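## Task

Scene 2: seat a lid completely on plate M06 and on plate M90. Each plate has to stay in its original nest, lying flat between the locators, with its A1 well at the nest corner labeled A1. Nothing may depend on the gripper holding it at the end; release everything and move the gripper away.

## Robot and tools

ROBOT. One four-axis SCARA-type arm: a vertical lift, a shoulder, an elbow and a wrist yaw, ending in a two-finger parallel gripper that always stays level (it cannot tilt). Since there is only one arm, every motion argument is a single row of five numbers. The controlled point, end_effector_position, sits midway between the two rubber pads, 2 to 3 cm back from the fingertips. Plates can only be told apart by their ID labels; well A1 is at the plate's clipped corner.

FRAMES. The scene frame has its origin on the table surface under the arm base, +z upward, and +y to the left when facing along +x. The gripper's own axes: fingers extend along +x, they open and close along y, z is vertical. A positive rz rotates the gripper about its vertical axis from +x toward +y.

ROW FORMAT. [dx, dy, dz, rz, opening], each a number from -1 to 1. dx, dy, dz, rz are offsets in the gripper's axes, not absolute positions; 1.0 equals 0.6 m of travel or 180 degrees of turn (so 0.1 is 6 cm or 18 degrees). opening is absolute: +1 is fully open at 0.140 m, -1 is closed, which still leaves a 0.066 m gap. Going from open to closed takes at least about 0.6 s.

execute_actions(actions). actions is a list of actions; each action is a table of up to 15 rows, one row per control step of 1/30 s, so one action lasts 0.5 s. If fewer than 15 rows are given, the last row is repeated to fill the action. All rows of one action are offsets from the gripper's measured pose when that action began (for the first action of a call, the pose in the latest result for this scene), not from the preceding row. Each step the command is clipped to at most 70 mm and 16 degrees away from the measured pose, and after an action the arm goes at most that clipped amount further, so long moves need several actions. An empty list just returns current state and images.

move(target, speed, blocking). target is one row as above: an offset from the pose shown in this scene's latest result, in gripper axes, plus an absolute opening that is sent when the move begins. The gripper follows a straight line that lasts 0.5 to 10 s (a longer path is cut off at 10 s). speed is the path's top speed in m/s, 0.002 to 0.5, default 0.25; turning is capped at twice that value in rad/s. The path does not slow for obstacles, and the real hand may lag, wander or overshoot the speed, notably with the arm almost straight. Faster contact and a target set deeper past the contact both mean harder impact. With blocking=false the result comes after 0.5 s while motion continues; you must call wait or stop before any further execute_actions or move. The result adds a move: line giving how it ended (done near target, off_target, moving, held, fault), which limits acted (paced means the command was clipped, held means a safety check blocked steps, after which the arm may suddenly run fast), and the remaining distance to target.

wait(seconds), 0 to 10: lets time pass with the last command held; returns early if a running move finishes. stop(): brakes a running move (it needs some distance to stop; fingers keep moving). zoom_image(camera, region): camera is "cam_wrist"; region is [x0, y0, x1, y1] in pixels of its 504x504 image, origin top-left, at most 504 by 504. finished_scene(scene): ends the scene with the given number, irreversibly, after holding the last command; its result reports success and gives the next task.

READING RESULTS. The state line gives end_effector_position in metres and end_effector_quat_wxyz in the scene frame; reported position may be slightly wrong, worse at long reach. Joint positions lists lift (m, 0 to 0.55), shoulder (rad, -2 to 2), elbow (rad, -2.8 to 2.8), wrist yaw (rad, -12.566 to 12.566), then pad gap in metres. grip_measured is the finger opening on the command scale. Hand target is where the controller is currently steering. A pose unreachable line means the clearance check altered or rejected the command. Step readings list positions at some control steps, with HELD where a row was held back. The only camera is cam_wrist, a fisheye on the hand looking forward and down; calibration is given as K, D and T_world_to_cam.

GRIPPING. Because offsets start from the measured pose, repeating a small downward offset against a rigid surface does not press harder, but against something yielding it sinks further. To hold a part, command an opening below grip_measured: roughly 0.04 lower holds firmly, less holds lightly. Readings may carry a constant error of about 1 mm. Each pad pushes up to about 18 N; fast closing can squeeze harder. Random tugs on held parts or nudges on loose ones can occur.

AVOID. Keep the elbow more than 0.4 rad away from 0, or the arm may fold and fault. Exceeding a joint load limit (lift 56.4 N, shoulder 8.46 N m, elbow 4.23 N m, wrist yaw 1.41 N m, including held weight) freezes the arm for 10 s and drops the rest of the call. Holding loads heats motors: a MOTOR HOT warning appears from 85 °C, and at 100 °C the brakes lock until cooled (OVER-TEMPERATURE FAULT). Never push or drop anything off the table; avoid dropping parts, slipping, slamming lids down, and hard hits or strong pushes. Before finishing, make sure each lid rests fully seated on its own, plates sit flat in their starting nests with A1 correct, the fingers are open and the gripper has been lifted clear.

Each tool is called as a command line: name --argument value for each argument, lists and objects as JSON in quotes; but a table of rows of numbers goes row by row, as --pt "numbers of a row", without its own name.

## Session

execute_actions --actions '[]'

Scene clock: 0.00 s.
end_effector_position=(+0.4596, +0.1096, +0.2473) grip_measured=+0.99 end_effector_quat_wxyz=(+0.859, +0.000, +0.000, +0.512)
Joint positions: [ 0.242  0.914  0.854 -0.693  0.139]
Hand target: +0.460, +0.110, +0.247; +0.859, +0.000, +0.000, +0.512
camera_calibration (this result's frames):
cam_wrist: T_world_to_cam=[[0.880394, -0.47424, 0.0015113, -0.343492], [-0.285287, -0.532156, -0.797133, 0.373207], [0.378837, 0.701361, -0.603801, -0.00610178], [0, 0, 0, 1]] pos_world=[0.411191, 0.0399859, 0.294331]

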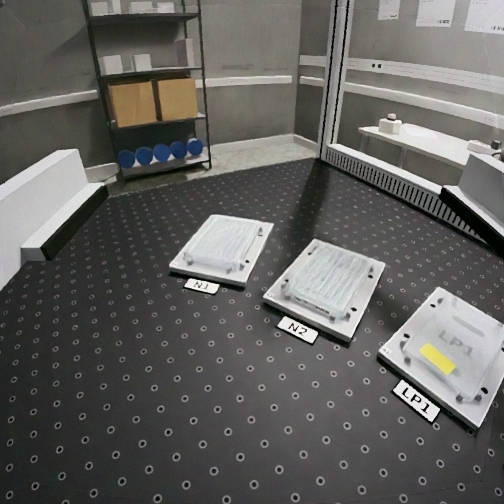

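move --target '[0.05,-0.03,-0.17,-0.1,1]' --speed 0.4

zoom_image --camera "cam_wrist" --region '[80,160,400,320]'

Scene clock: 3.37 s.
end_effector_position=(+0.4896, +0.1276, +0.1453) grip_measured=+0.99 end_effector_quat_wxyz=(+0.928, +0.000, +0.000, +0.372)
Joint positions: [ 0.14   1.124  0.842 -1.203  0.139]
Hand target: +0.490, +0.127, +0.145; +0.928, +0.000, +0.000, +0.372
Off the commanded pose: 0.000 m, 0 deg.
move: done
camera_calibration (this result's frames):
cam_wrist: T_world_to_cam=[[0.691151, -0.722709, 0.0015113, -0.236926], [-0.435541, -0.418189, -0.797133, 0.368999], [0.576727, 0.550281, -0.603801, -0.169273], [0, 0, 0, 1]] pos_world=[0.422091, 0.0762307, 0.192292]

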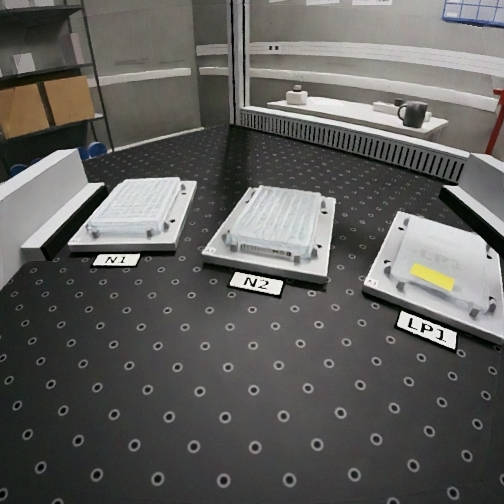

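Region (80, 160, 400, 320) of cam_wrist's 504x504 image, scaled by 1.575, with more detail than that image has.

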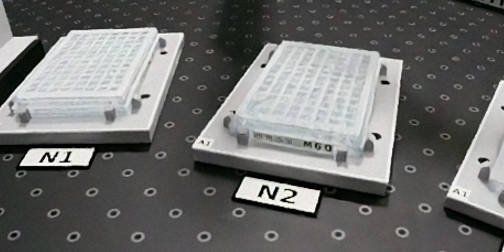

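move --target '[-0.402,-0.349,0,-0.455,1]' --speed 0.5

zoom_image --camera "cam_wrist" --region '[110,160,440,320]'

Scene clock: 10.17 s.
end_effector_position=(+0.4598, -0.1904, +0.1453) grip_measured=+0.99 end_effector_quat_wxyz=(+0.945, +0.000, +0.000, -0.327)
Joint positions: [ 0.14   0.458  0.789 -1.914  0.139]
Hand target: +0.460, -0.190, +0.145; +0.945, +0.000, +0.000, -0.328
Off the commanded pose: 0.000 m, 0 deg.
move: done
camera_calibration (this result's frames):
cam_wrist: T_world_to_cam=[[-0.618017, -0.786164, 0.0015113, 0.143693], [-0.475432, 0.372213, -0.797133, 0.39188], [0.626115, -0.49336, -0.603801, -0.198533], [0, 0, 0, 1]] pos_world=[0.399421, -0.130844, 0.192289]

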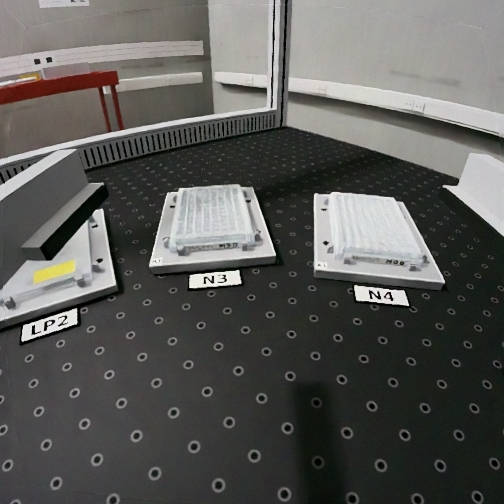

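Region (110, 160, 440, 320) of cam_wrist's 504x504 image, scaled by 1.527, with more detail than that image has; it fills the top 244 rows of this view, and the rest is white.

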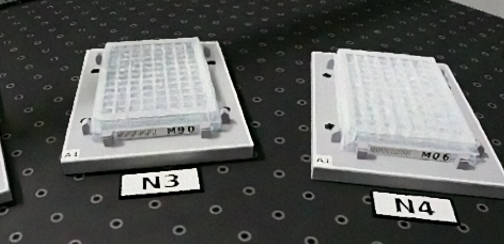

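move --target '[0.235,0.397,-0.0722,0.157,-0.08]' --speed 0.4

Scene clock: 14.70 s.
end_effector_position=(+0.7179, -0.0906, +0.1019) grip_measured=-0.08 end_effector_quat_wxyz=(+0.996, +0.000, +0.000, -0.087)
Joint positions: [ 0.097  0.441  1.815 -2.429  0.1  ]
Hand target: +0.718, -0.091, +0.102; +0.996, +0.000, +0.000, -0.087
Off the commanded pose: 0.000 m, 0 deg.
move: done
camera_calibration (this result's frames):
cam_wrist: T_world_to_cam=[[-0.171843, -0.985123, 0.0015113, 0.0434897], [-0.595027, 0.102572, -0.797133, 0.504339], [0.78512, -0.137881, -0.603801, -0.419038], [0, 0, 0, 1]] pos_world=[0.636564, -0.0666658, 0.148944]

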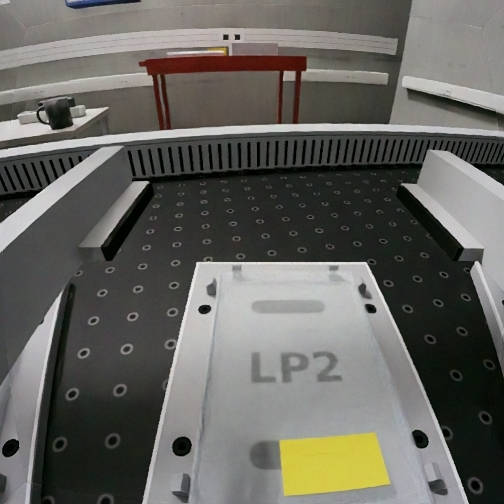

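move --target '[0.007,-0.019,-0.08,0,-0.08]' --speed 0.15

Scene clock: 18.67 s.
end_effector_position=(+0.7200, -0.1027, +0.0539) grip_measured=-0.08 end_effector_quat_wxyz=(+0.996, +0.000, +0.000, -0.087)
Joint positions: [ 0.049  0.401  1.841 -2.417  0.1  ]
Hand target: +0.720, -0.103, +0.054; +0.996, +0.000, +0.000, -0.087
Off the commanded pose: 0.000 m, 0 deg.
move: done
camera_calibration (this result's frames):
cam_wrist: T_world_to_cam=[[-0.172486, -0.985011, 0.0015113, 0.0324579], [-0.59496, 0.102961, -0.797133, 0.468535], [0.785029, -0.138394, -0.603801, -0.451357], [0, 0, 0, 1]] pos_world=[0.638687, -0.0787345, 0.100906]

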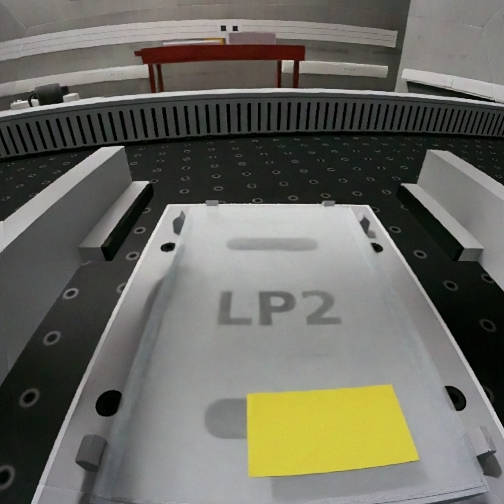

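move --target '[0,0,-0.0445,0,-0.08]' --speed 0.05

move --target '[0,0,0,0,-0.55]'

move --target '[0,0,0.1245,0,-0.55]' --speed 0.15

move --target '[-0.195,-0.542,0,-0.2,-0.55]' --speed 0.3

Scene clock: 25.67 s.
end_effector_position=(+0.7200, -0.1027, +0.0272) grip_measured=-0.08 end_effector_quat_wxyz=(+0.996, +0.000, +0.000, -0.087)
Joint positions: [ 0.022  0.401  1.841 -2.417  0.1  ]
Hand target: +0.720, -0.103, +0.027; +0.996, +0.000, +0.000, -0.087
Off the commanded pose: 0.000 m, 0 deg.
move: done
camera_calibration (this result's frames):
cam_wrist: T_world_to_cam=[[-0.172482, -0.985012, 0.0015113, 0.0324963], [-0.59496, 0.102958, -0.797133, 0.447221], [0.78503, -0.13839, -0.603801, -0.467503], [0, 0, 0, 1]] pos_world=[0.638688, -0.0787336, 0.074167]

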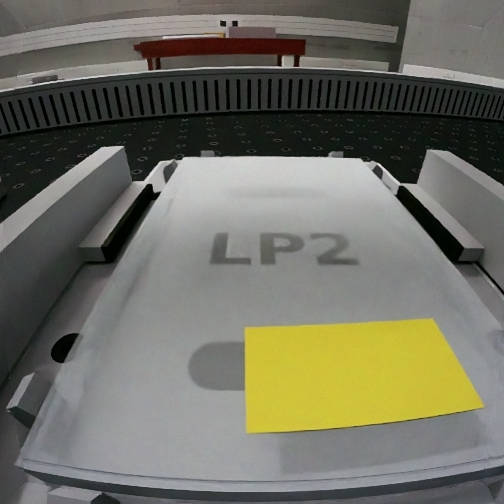

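Scene clock: 26.17 s.
end_effector_position=(+0.7200, -0.1027, +0.0272) grip_measured=-0.50 end_effector_quat_wxyz=(+0.996, +0.000, +0.000, -0.087)
Joint positions: [ 0.022  0.401  1.841 -2.417  0.084]
Hand target: +0.720, -0.103, +0.027; +0.996, +0.000, +0.000, -0.087
Off the commanded pose: 0.000 m, 0 deg.
move: done
camera_calibration (this result's frames):
cam_wrist: T_world_to_cam=[[-0.172494, -0.985009, 0.0015113, 0.0325037], [-0.594959, 0.102966, -0.797133, 0.447221], [0.785028, -0.1384, -0.603801, -0.467502], [0, 0, 0, 1]] pos_world=[0.638688, -0.0787343, 0.0741673]

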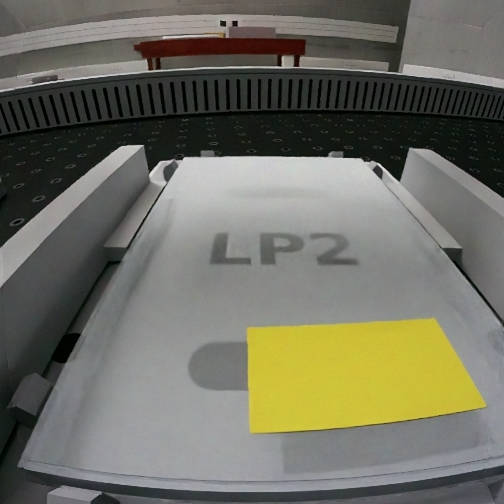

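Scene clock: 27.00 s.
end_effector_position=(+0.7201, -0.1027, +0.1019) grip_measured=-0.50 end_effector_quat_wxyz=(+0.996, +0.000, +0.000, -0.087)
Joint positions: [ 0.097  0.401  1.841 -2.417  0.084]
Hand target: +0.720, -0.103, +0.102; +0.996, +0.000, +0.000, -0.087
Off the commanded pose: 0.000 m, 0 deg.
move: done
camera_calibration (this result's frames):
cam_wrist: T_world_to_cam=[[-0.172422, -0.985022, 0.0015113, 0.0323611], [-0.594967, 0.102922, -0.797133, 0.506801], [0.785038, -0.138343, -0.603801, -0.422389], [0, 0, 0, 1]] pos_world=[0.638701, -0.0787191, 0.1489]

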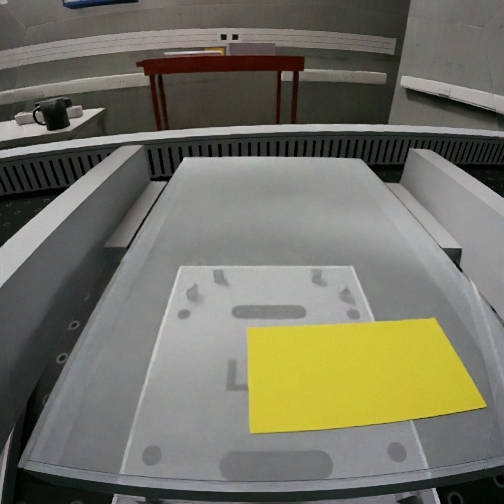

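Scene clock: 28.60 s.
end_effector_position=(+0.5484, -0.4027, +0.1019) grip_measured=-0.50 end_effector_quat_wxyz=(+0.921, +0.000, +0.000, -0.391)
Joint positions: [ 0.097 -0.223  1.807 -2.386  0.084]
Hand target: +0.549, -0.403, +0.102; +0.921, +0.000, +0.000, -0.391
Off the commanded pose: 0.000 m, 0 deg.
move: done
camera_calibration (this result's frames):
cam_wrist: T_world_to_cam=[[-0.718597, -0.695425, 0.0015113, 0.12334], [-0.420765, 0.433053, -0.797133, 0.472972], [0.553692, -0.573454, -0.603801, -0.377498], [0, 0, 0, 1]] pos_world=[0.496659, -0.335526, 0.148901]

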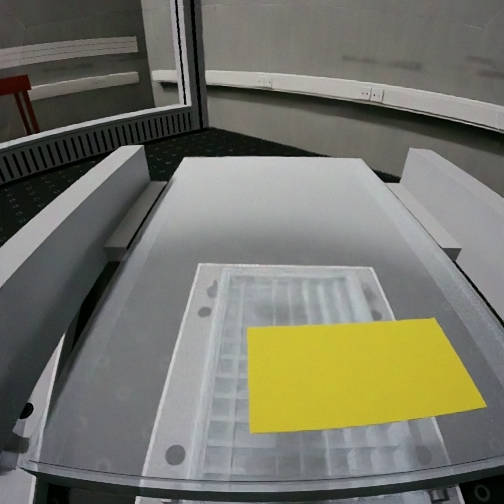

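move --target '[0,-0.0203,0,-0.008,-0.55]' --speed 0.1

Scene clock: 32.83 s.
end_effector_position=(+0.5396, -0.4112, +0.1019) grip_measured=-0.50 end_effector_quat_wxyz=(+0.916, +0.000, +0.000, -0.402)
Joint positions: [ 0.097 -0.246  1.809 -2.392  0.084]
Hand target: +0.540, -0.411, +0.102; +0.916, +0.000, +0.000, -0.402
Off the commanded pose: 0.000 m, 0 deg.
move: done
camera_calibration (this result's frames):
cam_wrist: T_world_to_cam=[[-0.735794, -0.677204, 0.0015113, 0.1279], [-0.409784, 0.443459, -0.797133, 0.471284], [0.539151, -0.587145, -0.603801, -0.375258], [0, 0, 0, 1]] pos_world=[0.489554, -0.342712, 0.148901]

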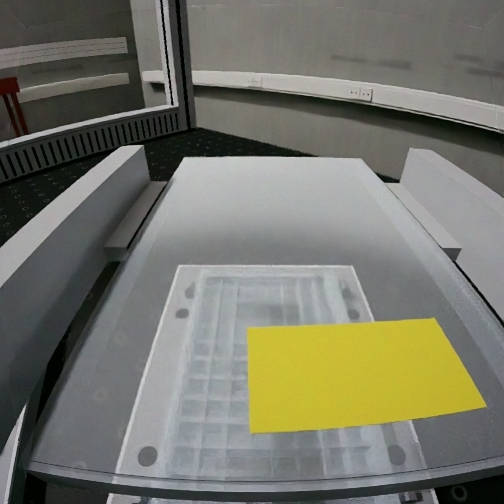

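move --target '[0,0.001,-0.093,-0.001,-0.55]' --speed 0.1

move --target '[0,0,-0.014,0,-0.55]' --speed 0.01

Scene clock: 38.33 s.
end_effector_position=(+0.5400, -0.4108, +0.0461) grip_measured=-0.50 end_effector_quat_wxyz=(+0.915, +0.000, +0.000, -0.404)
Joint positions: [ 0.041 -0.243  1.809 -2.397  0.084]
Hand target: +0.540, -0.411, +0.046; +0.915, +0.000, +0.000, -0.404
Off the commanded pose: 0.000 m, 0 deg.
move: done
camera_calibration (this result's frames):
cam_wrist: T_world_to_cam=[[-0.737731, -0.675093, 0.0015113, 0.130486], [-0.408512, 0.44463, -0.797133, 0.426569], [0.537468, -0.588687, -0.603801, -0.408707], [0, 0, 0, 1]] pos_world=[0.49019, -0.342176, 0.0930574]

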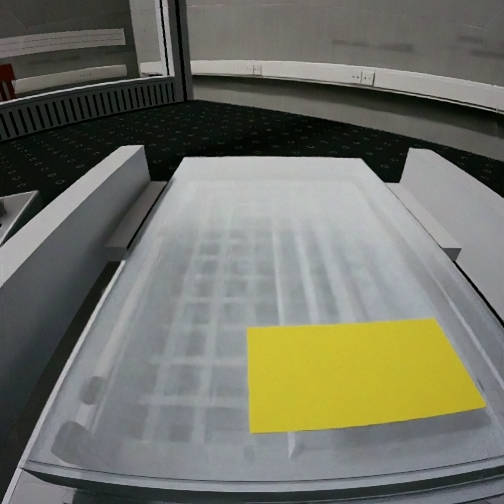

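Scene clock: 39.40 s.
end_effector_position=(+0.5400, -0.4107, +0.0378) grip_measured=-0.50 end_effector_quat_wxyz=(+0.915, +0.000, +0.000, -0.404)
Joint positions: [ 0.033 -0.243  1.809 -2.396  0.084]
Hand target: +0.540, -0.411, +0.038; +0.915, +0.000, +0.000, -0.404
Off the commanded pose: 0.000 m, 0 deg.
move: done
camera_calibration (this result's frames):
cam_wrist: T_world_to_cam=[[-0.737697, -0.67513, 0.0015113, 0.130526], [-0.408534, 0.44461, -0.797133, 0.419909], [0.537497, -0.588661, -0.603801, -0.413643], [0, 0, 0, 1]] pos_world=[0.490168, -0.342069, 0.0847675]

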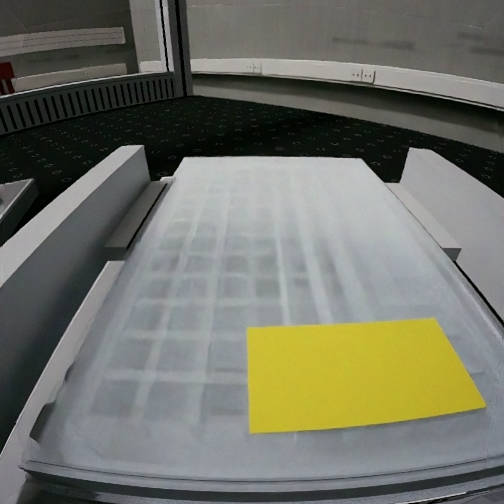

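move --target '[0,0,0,0,-0.08]'

move --target '[0,0,0.107,0,-0.08]' --speed 0.15

move --target '[-0.405,0.765,0,0.309,-0.08]' --speed 0.4

Scene clock: 44.83 s.
end_effector_position=(+0.5400, -0.4106, +0.0378) grip_measured=-0.08 end_effector_quat_wxyz=(+0.915, +0.000, +0.000, -0.404)
Joint positions: [ 0.033 -0.243  1.808 -2.396  0.1  ]
Hand target: +0.540, -0.411, +0.038; +0.915, +0.000, +0.000, -0.404
Off the commanded pose: 0.000 m, 0 deg.
move: done
camera_calibration (this result's frames):
cam_wrist: T_world_to_cam=[[-0.73769, -0.675138, 0.0015113, 0.130552], [-0.408539, 0.444606, -0.797133, 0.419908], [0.537503, -0.588655, -0.603801, -0.413621], [0, 0, 0, 1]] pos_world=[0.490178, -0.342033, 0.084781]

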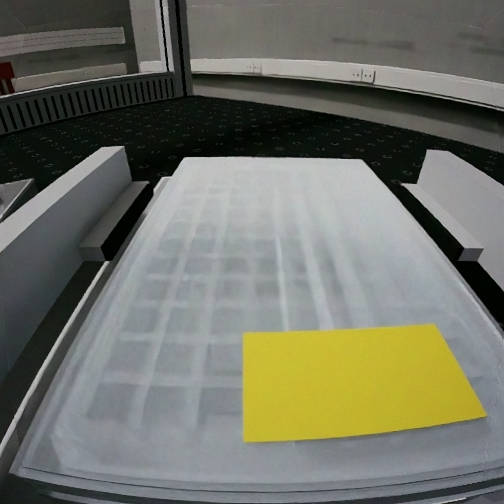

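Scene clock: 45.60 s.
end_effector_position=(+0.5400, -0.4106, +0.1020) grip_measured=-0.08 end_effector_quat_wxyz=(+0.915, +0.000, +0.000, -0.403)
Joint positions: [ 0.097 -0.243  1.809 -2.396  0.1  ]
Hand target: +0.540, -0.411, +0.102; +0.915, +0.000, +0.000, -0.404
Off the commanded pose: 0.000 m, 0 deg.
move: done
camera_calibration (this result's frames):
cam_wrist: T_world_to_cam=[[-0.737642, -0.67519, 0.0015113, 0.130431], [-0.40857, 0.444577, -0.797133, 0.471126], [0.537544, -0.588617, -0.603801, -0.374849], [0, 0, 0, 1]] pos_world=[0.490197, -0.342029, 0.149019]

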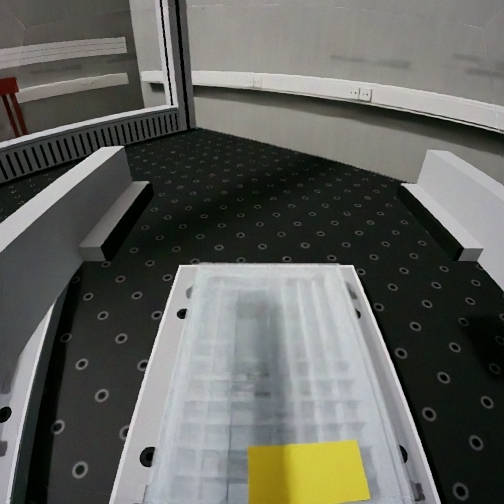

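Scene clock: 47.33 s.
end_effector_position=(+0.7149, +0.0785, +0.1020) grip_measured=-0.08 end_effector_quat_wxyz=(+0.998, +0.000, +0.000, +0.070)
Joint positions: [ 0.097  0.762  1.785 -2.406  0.1  ]
Hand target: +0.715, +0.078, +0.102; +0.998, +0.000, +0.000, +0.070
Off the commanded pose: 0.000 m, 0 deg.
move: done
camera_calibration (this result's frames):
cam_wrist: T_world_to_cam=[[0.141427, -0.989948, 0.0015113, -0.0140214], [-0.597563, -0.0865864, -0.797133, 0.501935], [0.789251, 0.111833, -0.603801, -0.415878], [0, 0, 0, 1]] pos_world=[0.630153, 0.0760892, 0.149023]

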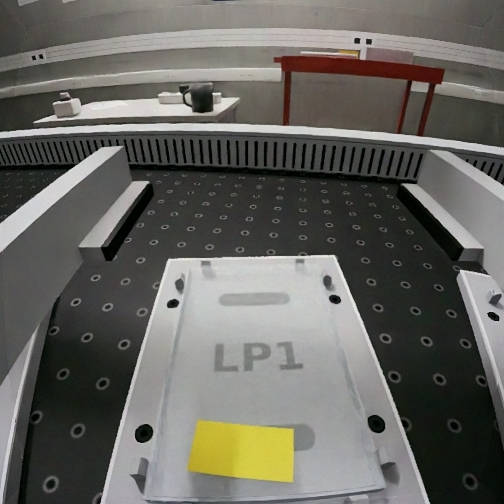

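move --target '[0.017,0.0127,0,0.013,-0.08]' --speed 0.1

Scene clock: 50.53 s.
end_effector_position=(+0.7239, +0.0876, +0.1020) grip_measured=-0.08 end_effector_quat_wxyz=(+0.996, +0.000, +0.000, +0.091)
Joint positions: [ 0.097  0.738  1.85  -2.406  0.1  ]
Hand target: +0.724, +0.088, +0.102; +0.996, +0.000, +0.000, +0.091
Off the commanded pose: 0.000 m, 0 deg.
move: done
camera_calibration (this result's frames):
cam_wrist: T_world_to_cam=[[0.181984, -0.9833, 0.0015113, -0.0362741], [-0.5935, -0.111067, -0.797133, 0.507305], [0.783989, 0.144169, -0.603801, -0.423023], [0, 0, 0, 1]] pos_world=[0.639332, 0.0816631, 0.149023]

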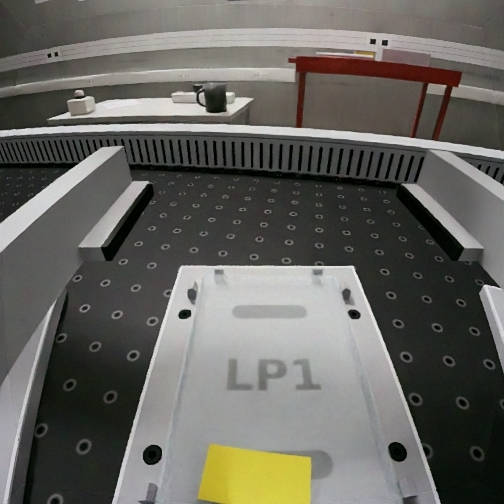

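move --target '[0,-0.0007,-0.09,0,-0.08]' --speed 0.15

move --target '[0,0,-0.0346,0,-0.08]' --speed 0.05

move --target '[0,0,0,0,-0.55]'

move --target '[0,0,0.1245,0,-0.55]' --speed 0.15

move --target '[-0.213,-0.57,0,-0.217,-0.55]' --speed 0.3

Scene clock: 57.63 s.
end_effector_position=(+0.7240, +0.0872, +0.0480) grip_measured=-0.08 end_effector_quat_wxyz=(+0.996, +0.000, +0.000, +0.091)
Joint positions: [ 0.043  0.737  1.85  -2.405  0.1  ]
Hand target: +0.724, +0.087, +0.048; +0.996, +0.000, +0.000, +0.091
Off the commanded pose: 0.000 m, 0 deg.
move: done
camera_calibration (this result's frames):
cam_wrist: T_world_to_cam=[[0.181672, -0.983358, 0.0015113, -0.0363811], [-0.593535, -0.110878, -0.797133, 0.464227], [0.784035, 0.143919, -0.603801, -0.45565], [0, 0, 0, 1]] pos_world=[0.63939, 0.0812741, 0.0949842]

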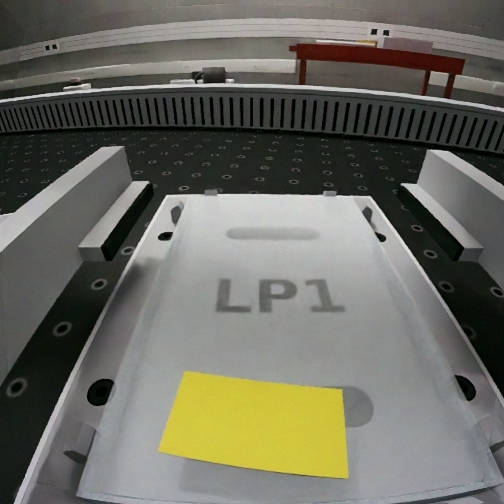

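Scene clock: 58.33 s.
end_effector_position=(+0.7240, +0.0872, +0.0272) grip_measured=-0.08 end_effector_quat_wxyz=(+0.996, +0.000, +0.000, +0.091)
Joint positions: [ 0.022  0.737  1.85  -2.405  0.1  ]
Hand target: +0.724, +0.087, +0.027; +0.996, +0.000, +0.000, +0.091
Off the commanded pose: 0.000 m, 0 deg.
move: done
camera_calibration (this result's frames):
cam_wrist: T_world_to_cam=[[0.181677, -0.983357, 0.0015113, -0.03635], [-0.593535, -0.110882, -0.797133, 0.447648], [0.784034, 0.143924, -0.603801, -0.468207], [0, 0, 0, 1]] pos_world=[0.639389, 0.0812772, 0.0741858]

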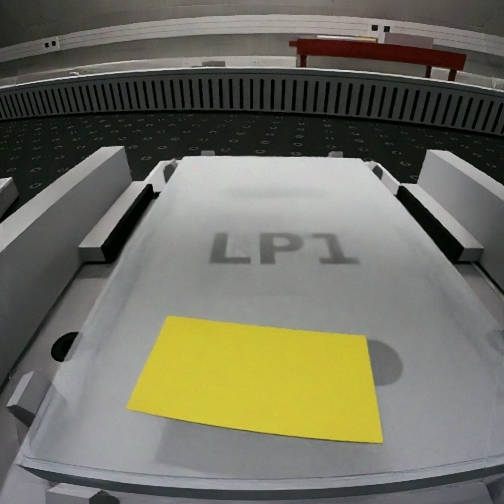

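Scene clock: 58.83 s.
end_effector_position=(+0.7240, +0.0872, +0.0272) grip_measured=-0.50 end_effector_quat_wxyz=(+0.996, +0.000, +0.000, +0.091)
Joint positions: [ 0.022  0.737  1.85  -2.405  0.084]
Hand target: +0.724, +0.087, +0.027; +0.996, +0.000, +0.000, +0.091
Off the commanded pose: 0.000 m, 0 deg.
move: done
camera_calibration (this result's frames):
cam_wrist: T_world_to_cam=[[0.18166, -0.98336, 0.0015113, -0.0363403], [-0.593537, -0.110872, -0.797133, 0.447648], [0.784037, 0.14391, -0.603801, -0.468208], [0, 0, 0, 1]] pos_world=[0.63939, 0.0812759, 0.074186]

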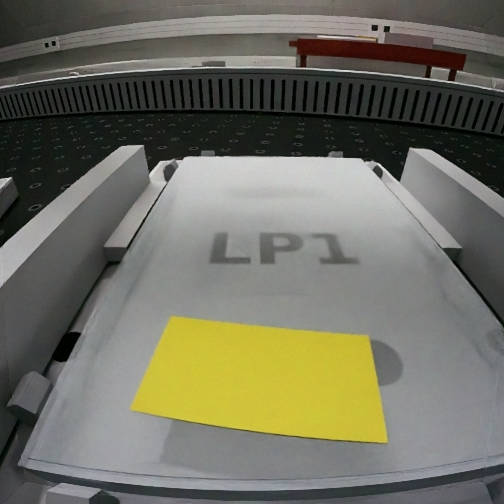

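Scene clock: 59.67 s.
end_effector_position=(+0.7240, +0.0872, +0.1019) grip_measured=-0.50 end_effector_quat_wxyz=(+0.996, +0.000, +0.000, +0.091)
Joint positions: [ 0.097  0.737  1.85  -2.405  0.084]
Hand target: +0.724, +0.087, +0.102; +0.996, +0.000, +0.000, +0.091
Off the commanded pose: 0.000 m, 0 deg.
move: done
camera_calibration (this result's frames):
cam_wrist: T_world_to_cam=[[0.18173, -0.983347, 0.0015113, -0.0364825], [-0.593529, -0.110914, -0.797133, 0.507225], [0.784027, 0.143966, -0.603801, -0.42309], [0, 0, 0, 1]] pos_world=[0.639397, 0.0812942, 0.148919]

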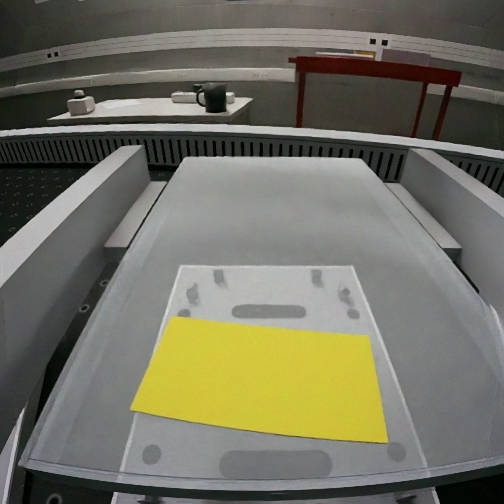

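Scene clock: 61.33 s.
end_effector_position=(+0.6601, -0.2723, +0.1019) grip_measured=-0.50 end_effector_quat_wxyz=(+0.969, +0.000, +0.000, -0.247)
Joint positions: [ 0.097  0.071  1.852 -2.424  0.084]
Hand target: +0.660, -0.272, +0.102; +0.969, +0.000, +0.000, -0.247
Off the commanded pose: 0.000 m, 0 deg.
move: done
camera_calibration (this result's frames):
cam_wrist: T_world_to_cam=[[-0.478635, -0.878012, 0.0015113, 0.0861655], [-0.530723, 0.287944, -0.797133, 0.496591], [0.699458, -0.382338, -0.603801, -0.408746], [0, 0, 0, 1]] pos_world=[0.590695, -0.223615, 0.148918]

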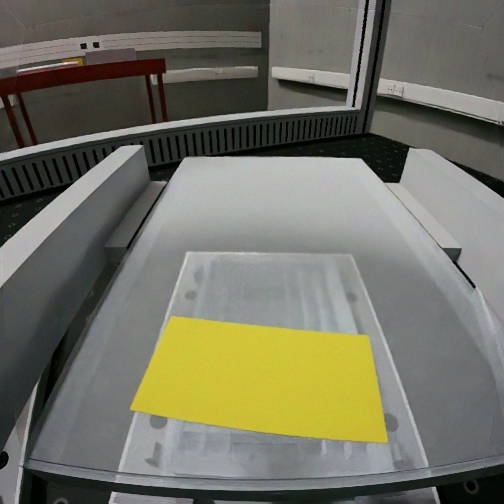

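move --target '[0.022,-0.002,0,-0.006,-0.55]' --speed 0.1

Scene clock: 64.70 s.
end_effector_position=(+0.6711, -0.2797, +0.1019) grip_measured=-0.50 end_effector_quat_wxyz=(+0.967, +0.000, +0.000, -0.256)
Joint positions: [ 0.097  0.037  1.94  -2.495  0.084]
Hand target: +0.671, -0.280, +0.102; +0.967, +0.000, +0.000, -0.257
Off the commanded pose: 0.000 m, 0 deg.
move: done
camera_calibration (this result's frames):
cam_wrist: T_world_to_cam=[[-0.494807, -0.869001, 0.0015113, 0.098389], [-0.525301, 0.297719, -0.797133, 0.503648], [0.69226, -0.395221, -0.603801, -0.418031], [0, 0, 0, 1]] pos_world=[0.602637, -0.22966, 0.148918]

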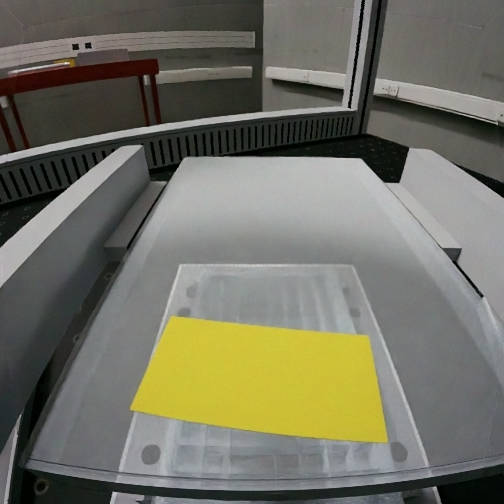

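move --target '[0.0005,-0.0004,-0.093,0,-0.55]' --speed 0.1

move --target '[0,0,-0.014,0,-0.55]' --speed 0.01

Scene clock: 69.37 s.
end_effector_position=(+0.6713, -0.2799, +0.0461) grip_measured=-0.50 end_effector_quat_wxyz=(+0.967, +0.000, +0.000, -0.256)
Joint positions: [ 0.041  0.035  1.942 -2.495  0.084]
Hand target: +0.671, -0.280, +0.046; +0.967, +0.000, +0.000, -0.256
Off the commanded pose: 0.000 m, 0 deg.
move: done
camera_calibration (this result's frames):
cam_wrist: T_world_to_cam=[[-0.49453, -0.869159, 0.0015113, 0.0980773], [-0.525397, 0.297551, -0.797133, 0.459313], [0.692386, -0.395, -0.603801, -0.451988], [0, 0, 0, 1]] pos_world=[0.602774, -0.22996, 0.0930741]

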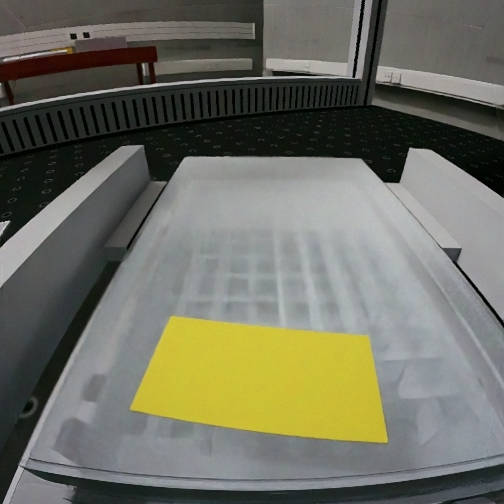

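Scene clock: 70.43 s.
end_effector_position=(+0.6713, -0.2799, +0.0378) grip_measured=-0.50 end_effector_quat_wxyz=(+0.967, +0.000, +0.000, -0.256)
Joint positions: [ 0.033  0.035  1.942 -2.495  0.084]
Hand target: +0.671, -0.280, +0.038; +0.967, +0.000, +0.000, -0.256
Off the commanded pose: 0.000 m, 0 deg.
move: done
camera_calibration (this result's frames):
cam_wrist: T_world_to_cam=[[-0.49452, -0.869165, 0.0015113, 0.0980888], [-0.5254, 0.297545, -0.797133, 0.452704], [0.692391, -0.394992, -0.603801, -0.456995], [0, 0, 0, 1]] pos_world=[0.602776, -0.229954, 0.0847835]

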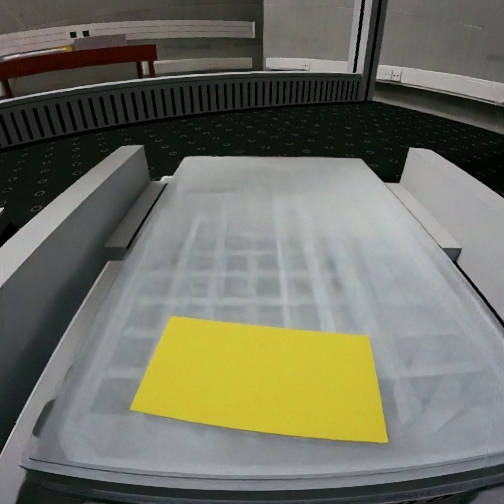

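move --target '[0,0,0,0,-0.08]'

move --target '[0,0,0.07,0,-0.08]' --speed 0.15

move --target '[-0.32,-0.08,0,-0.05,1]' --speed 0.3

zoom_image --camera "cam_wrist" --region '[90,120,450,270]'

Scene clock: 76.27 s.
end_effector_position=(+0.6713, -0.2799, +0.0378) grip_measured=-0.08 end_effector_quat_wxyz=(+0.967, +0.000, +0.000, -0.256)
Joint positions: [ 0.033  0.035  1.942 -2.495  0.1  ]
Hand target: +0.671, -0.280, +0.038; +0.967, +0.000, +0.000, -0.256
Off the commanded pose: 0.000 m, 0 deg.
move: done
camera_calibration (this result's frames):
cam_wrist: T_world_to_cam=[[-0.494513, -0.869169, 0.0015113, 0.0980848], [-0.525402, 0.297541, -0.797133, 0.452715], [0.692394, -0.394987, -0.603801, -0.456987], [0, 0, 0, 1]] pos_world=[0.602777, -0.229953, 0.0847968]

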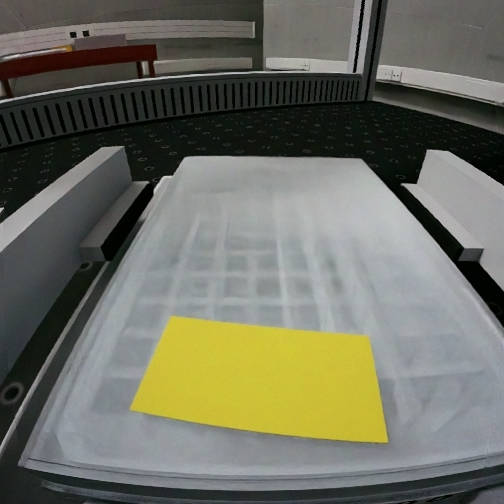

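Scene clock: 77.00 s.
end_effector_position=(+0.6713, -0.2799, +0.0798) grip_measured=-0.08 end_effector_quat_wxyz=(+0.967, +0.000, +0.000, -0.256)
Joint positions: [ 0.075  0.035  1.942 -2.495  0.1  ]
Hand target: +0.671, -0.280, +0.080; +0.967, +0.000, +0.000, -0.256
Off the commanded pose: 0.000 m, 0 deg.
move: done
camera_calibration (this result's frames):
cam_wrist: T_world_to_cam=[[-0.494472, -0.869192, 0.0015113, 0.0980027], [-0.525416, 0.297516, -0.797133, 0.486232], [0.692413, -0.394954, -0.603801, -0.431613], [0, 0, 0, 1]] pos_world=[0.602788, -0.229946, 0.126835]

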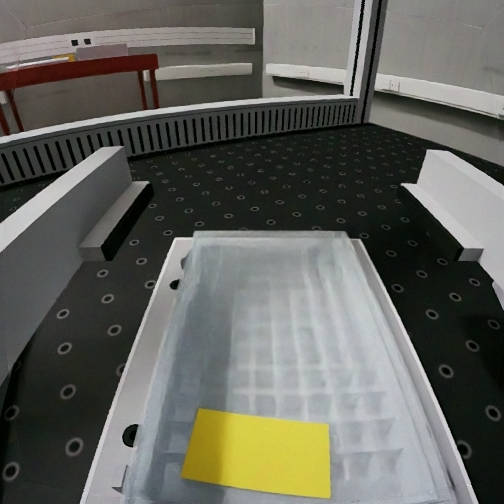

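Scene clock: 78.07 s.
end_effector_position=(+0.4806, -0.2266, +0.0798) grip_measured=+0.99 end_effector_quat_wxyz=(+0.943, +0.000, +0.000, -0.332)
Joint positions: [ 0.075  0.331  0.951 -1.958  0.139]
Hand target: +0.481, -0.227, +0.080; +0.944, +0.000, +0.000, -0.331
Off the commanded pose: 0.000 m, 0 deg.
move: done
camera_calibration (this result's frames):
cam_wrist: T_world_to_cam=[[-0.624788, -0.780793, 0.0015113, 0.132738], [-0.472197, 0.376308, -0.797133, 0.362427], [0.621827, -0.498753, -0.603801, -0.268104], [0, 0, 0, 1]] pos_world=[0.420785, -0.166461, 0.126821]

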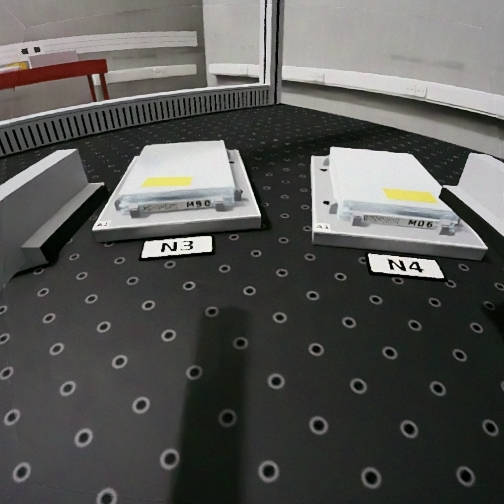

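Region (90, 120, 450, 270) of cam_wrist's 504x504 image, scaled by 1.400, with more detail than that image has; it fills the top 210 rows of this view, and the rest is white.

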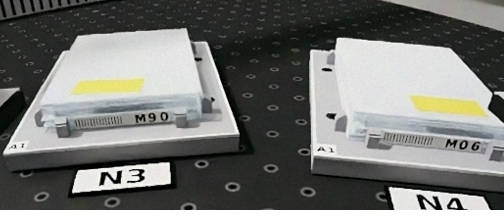

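finished_scene --scene 2

The scene is finished: the task was done.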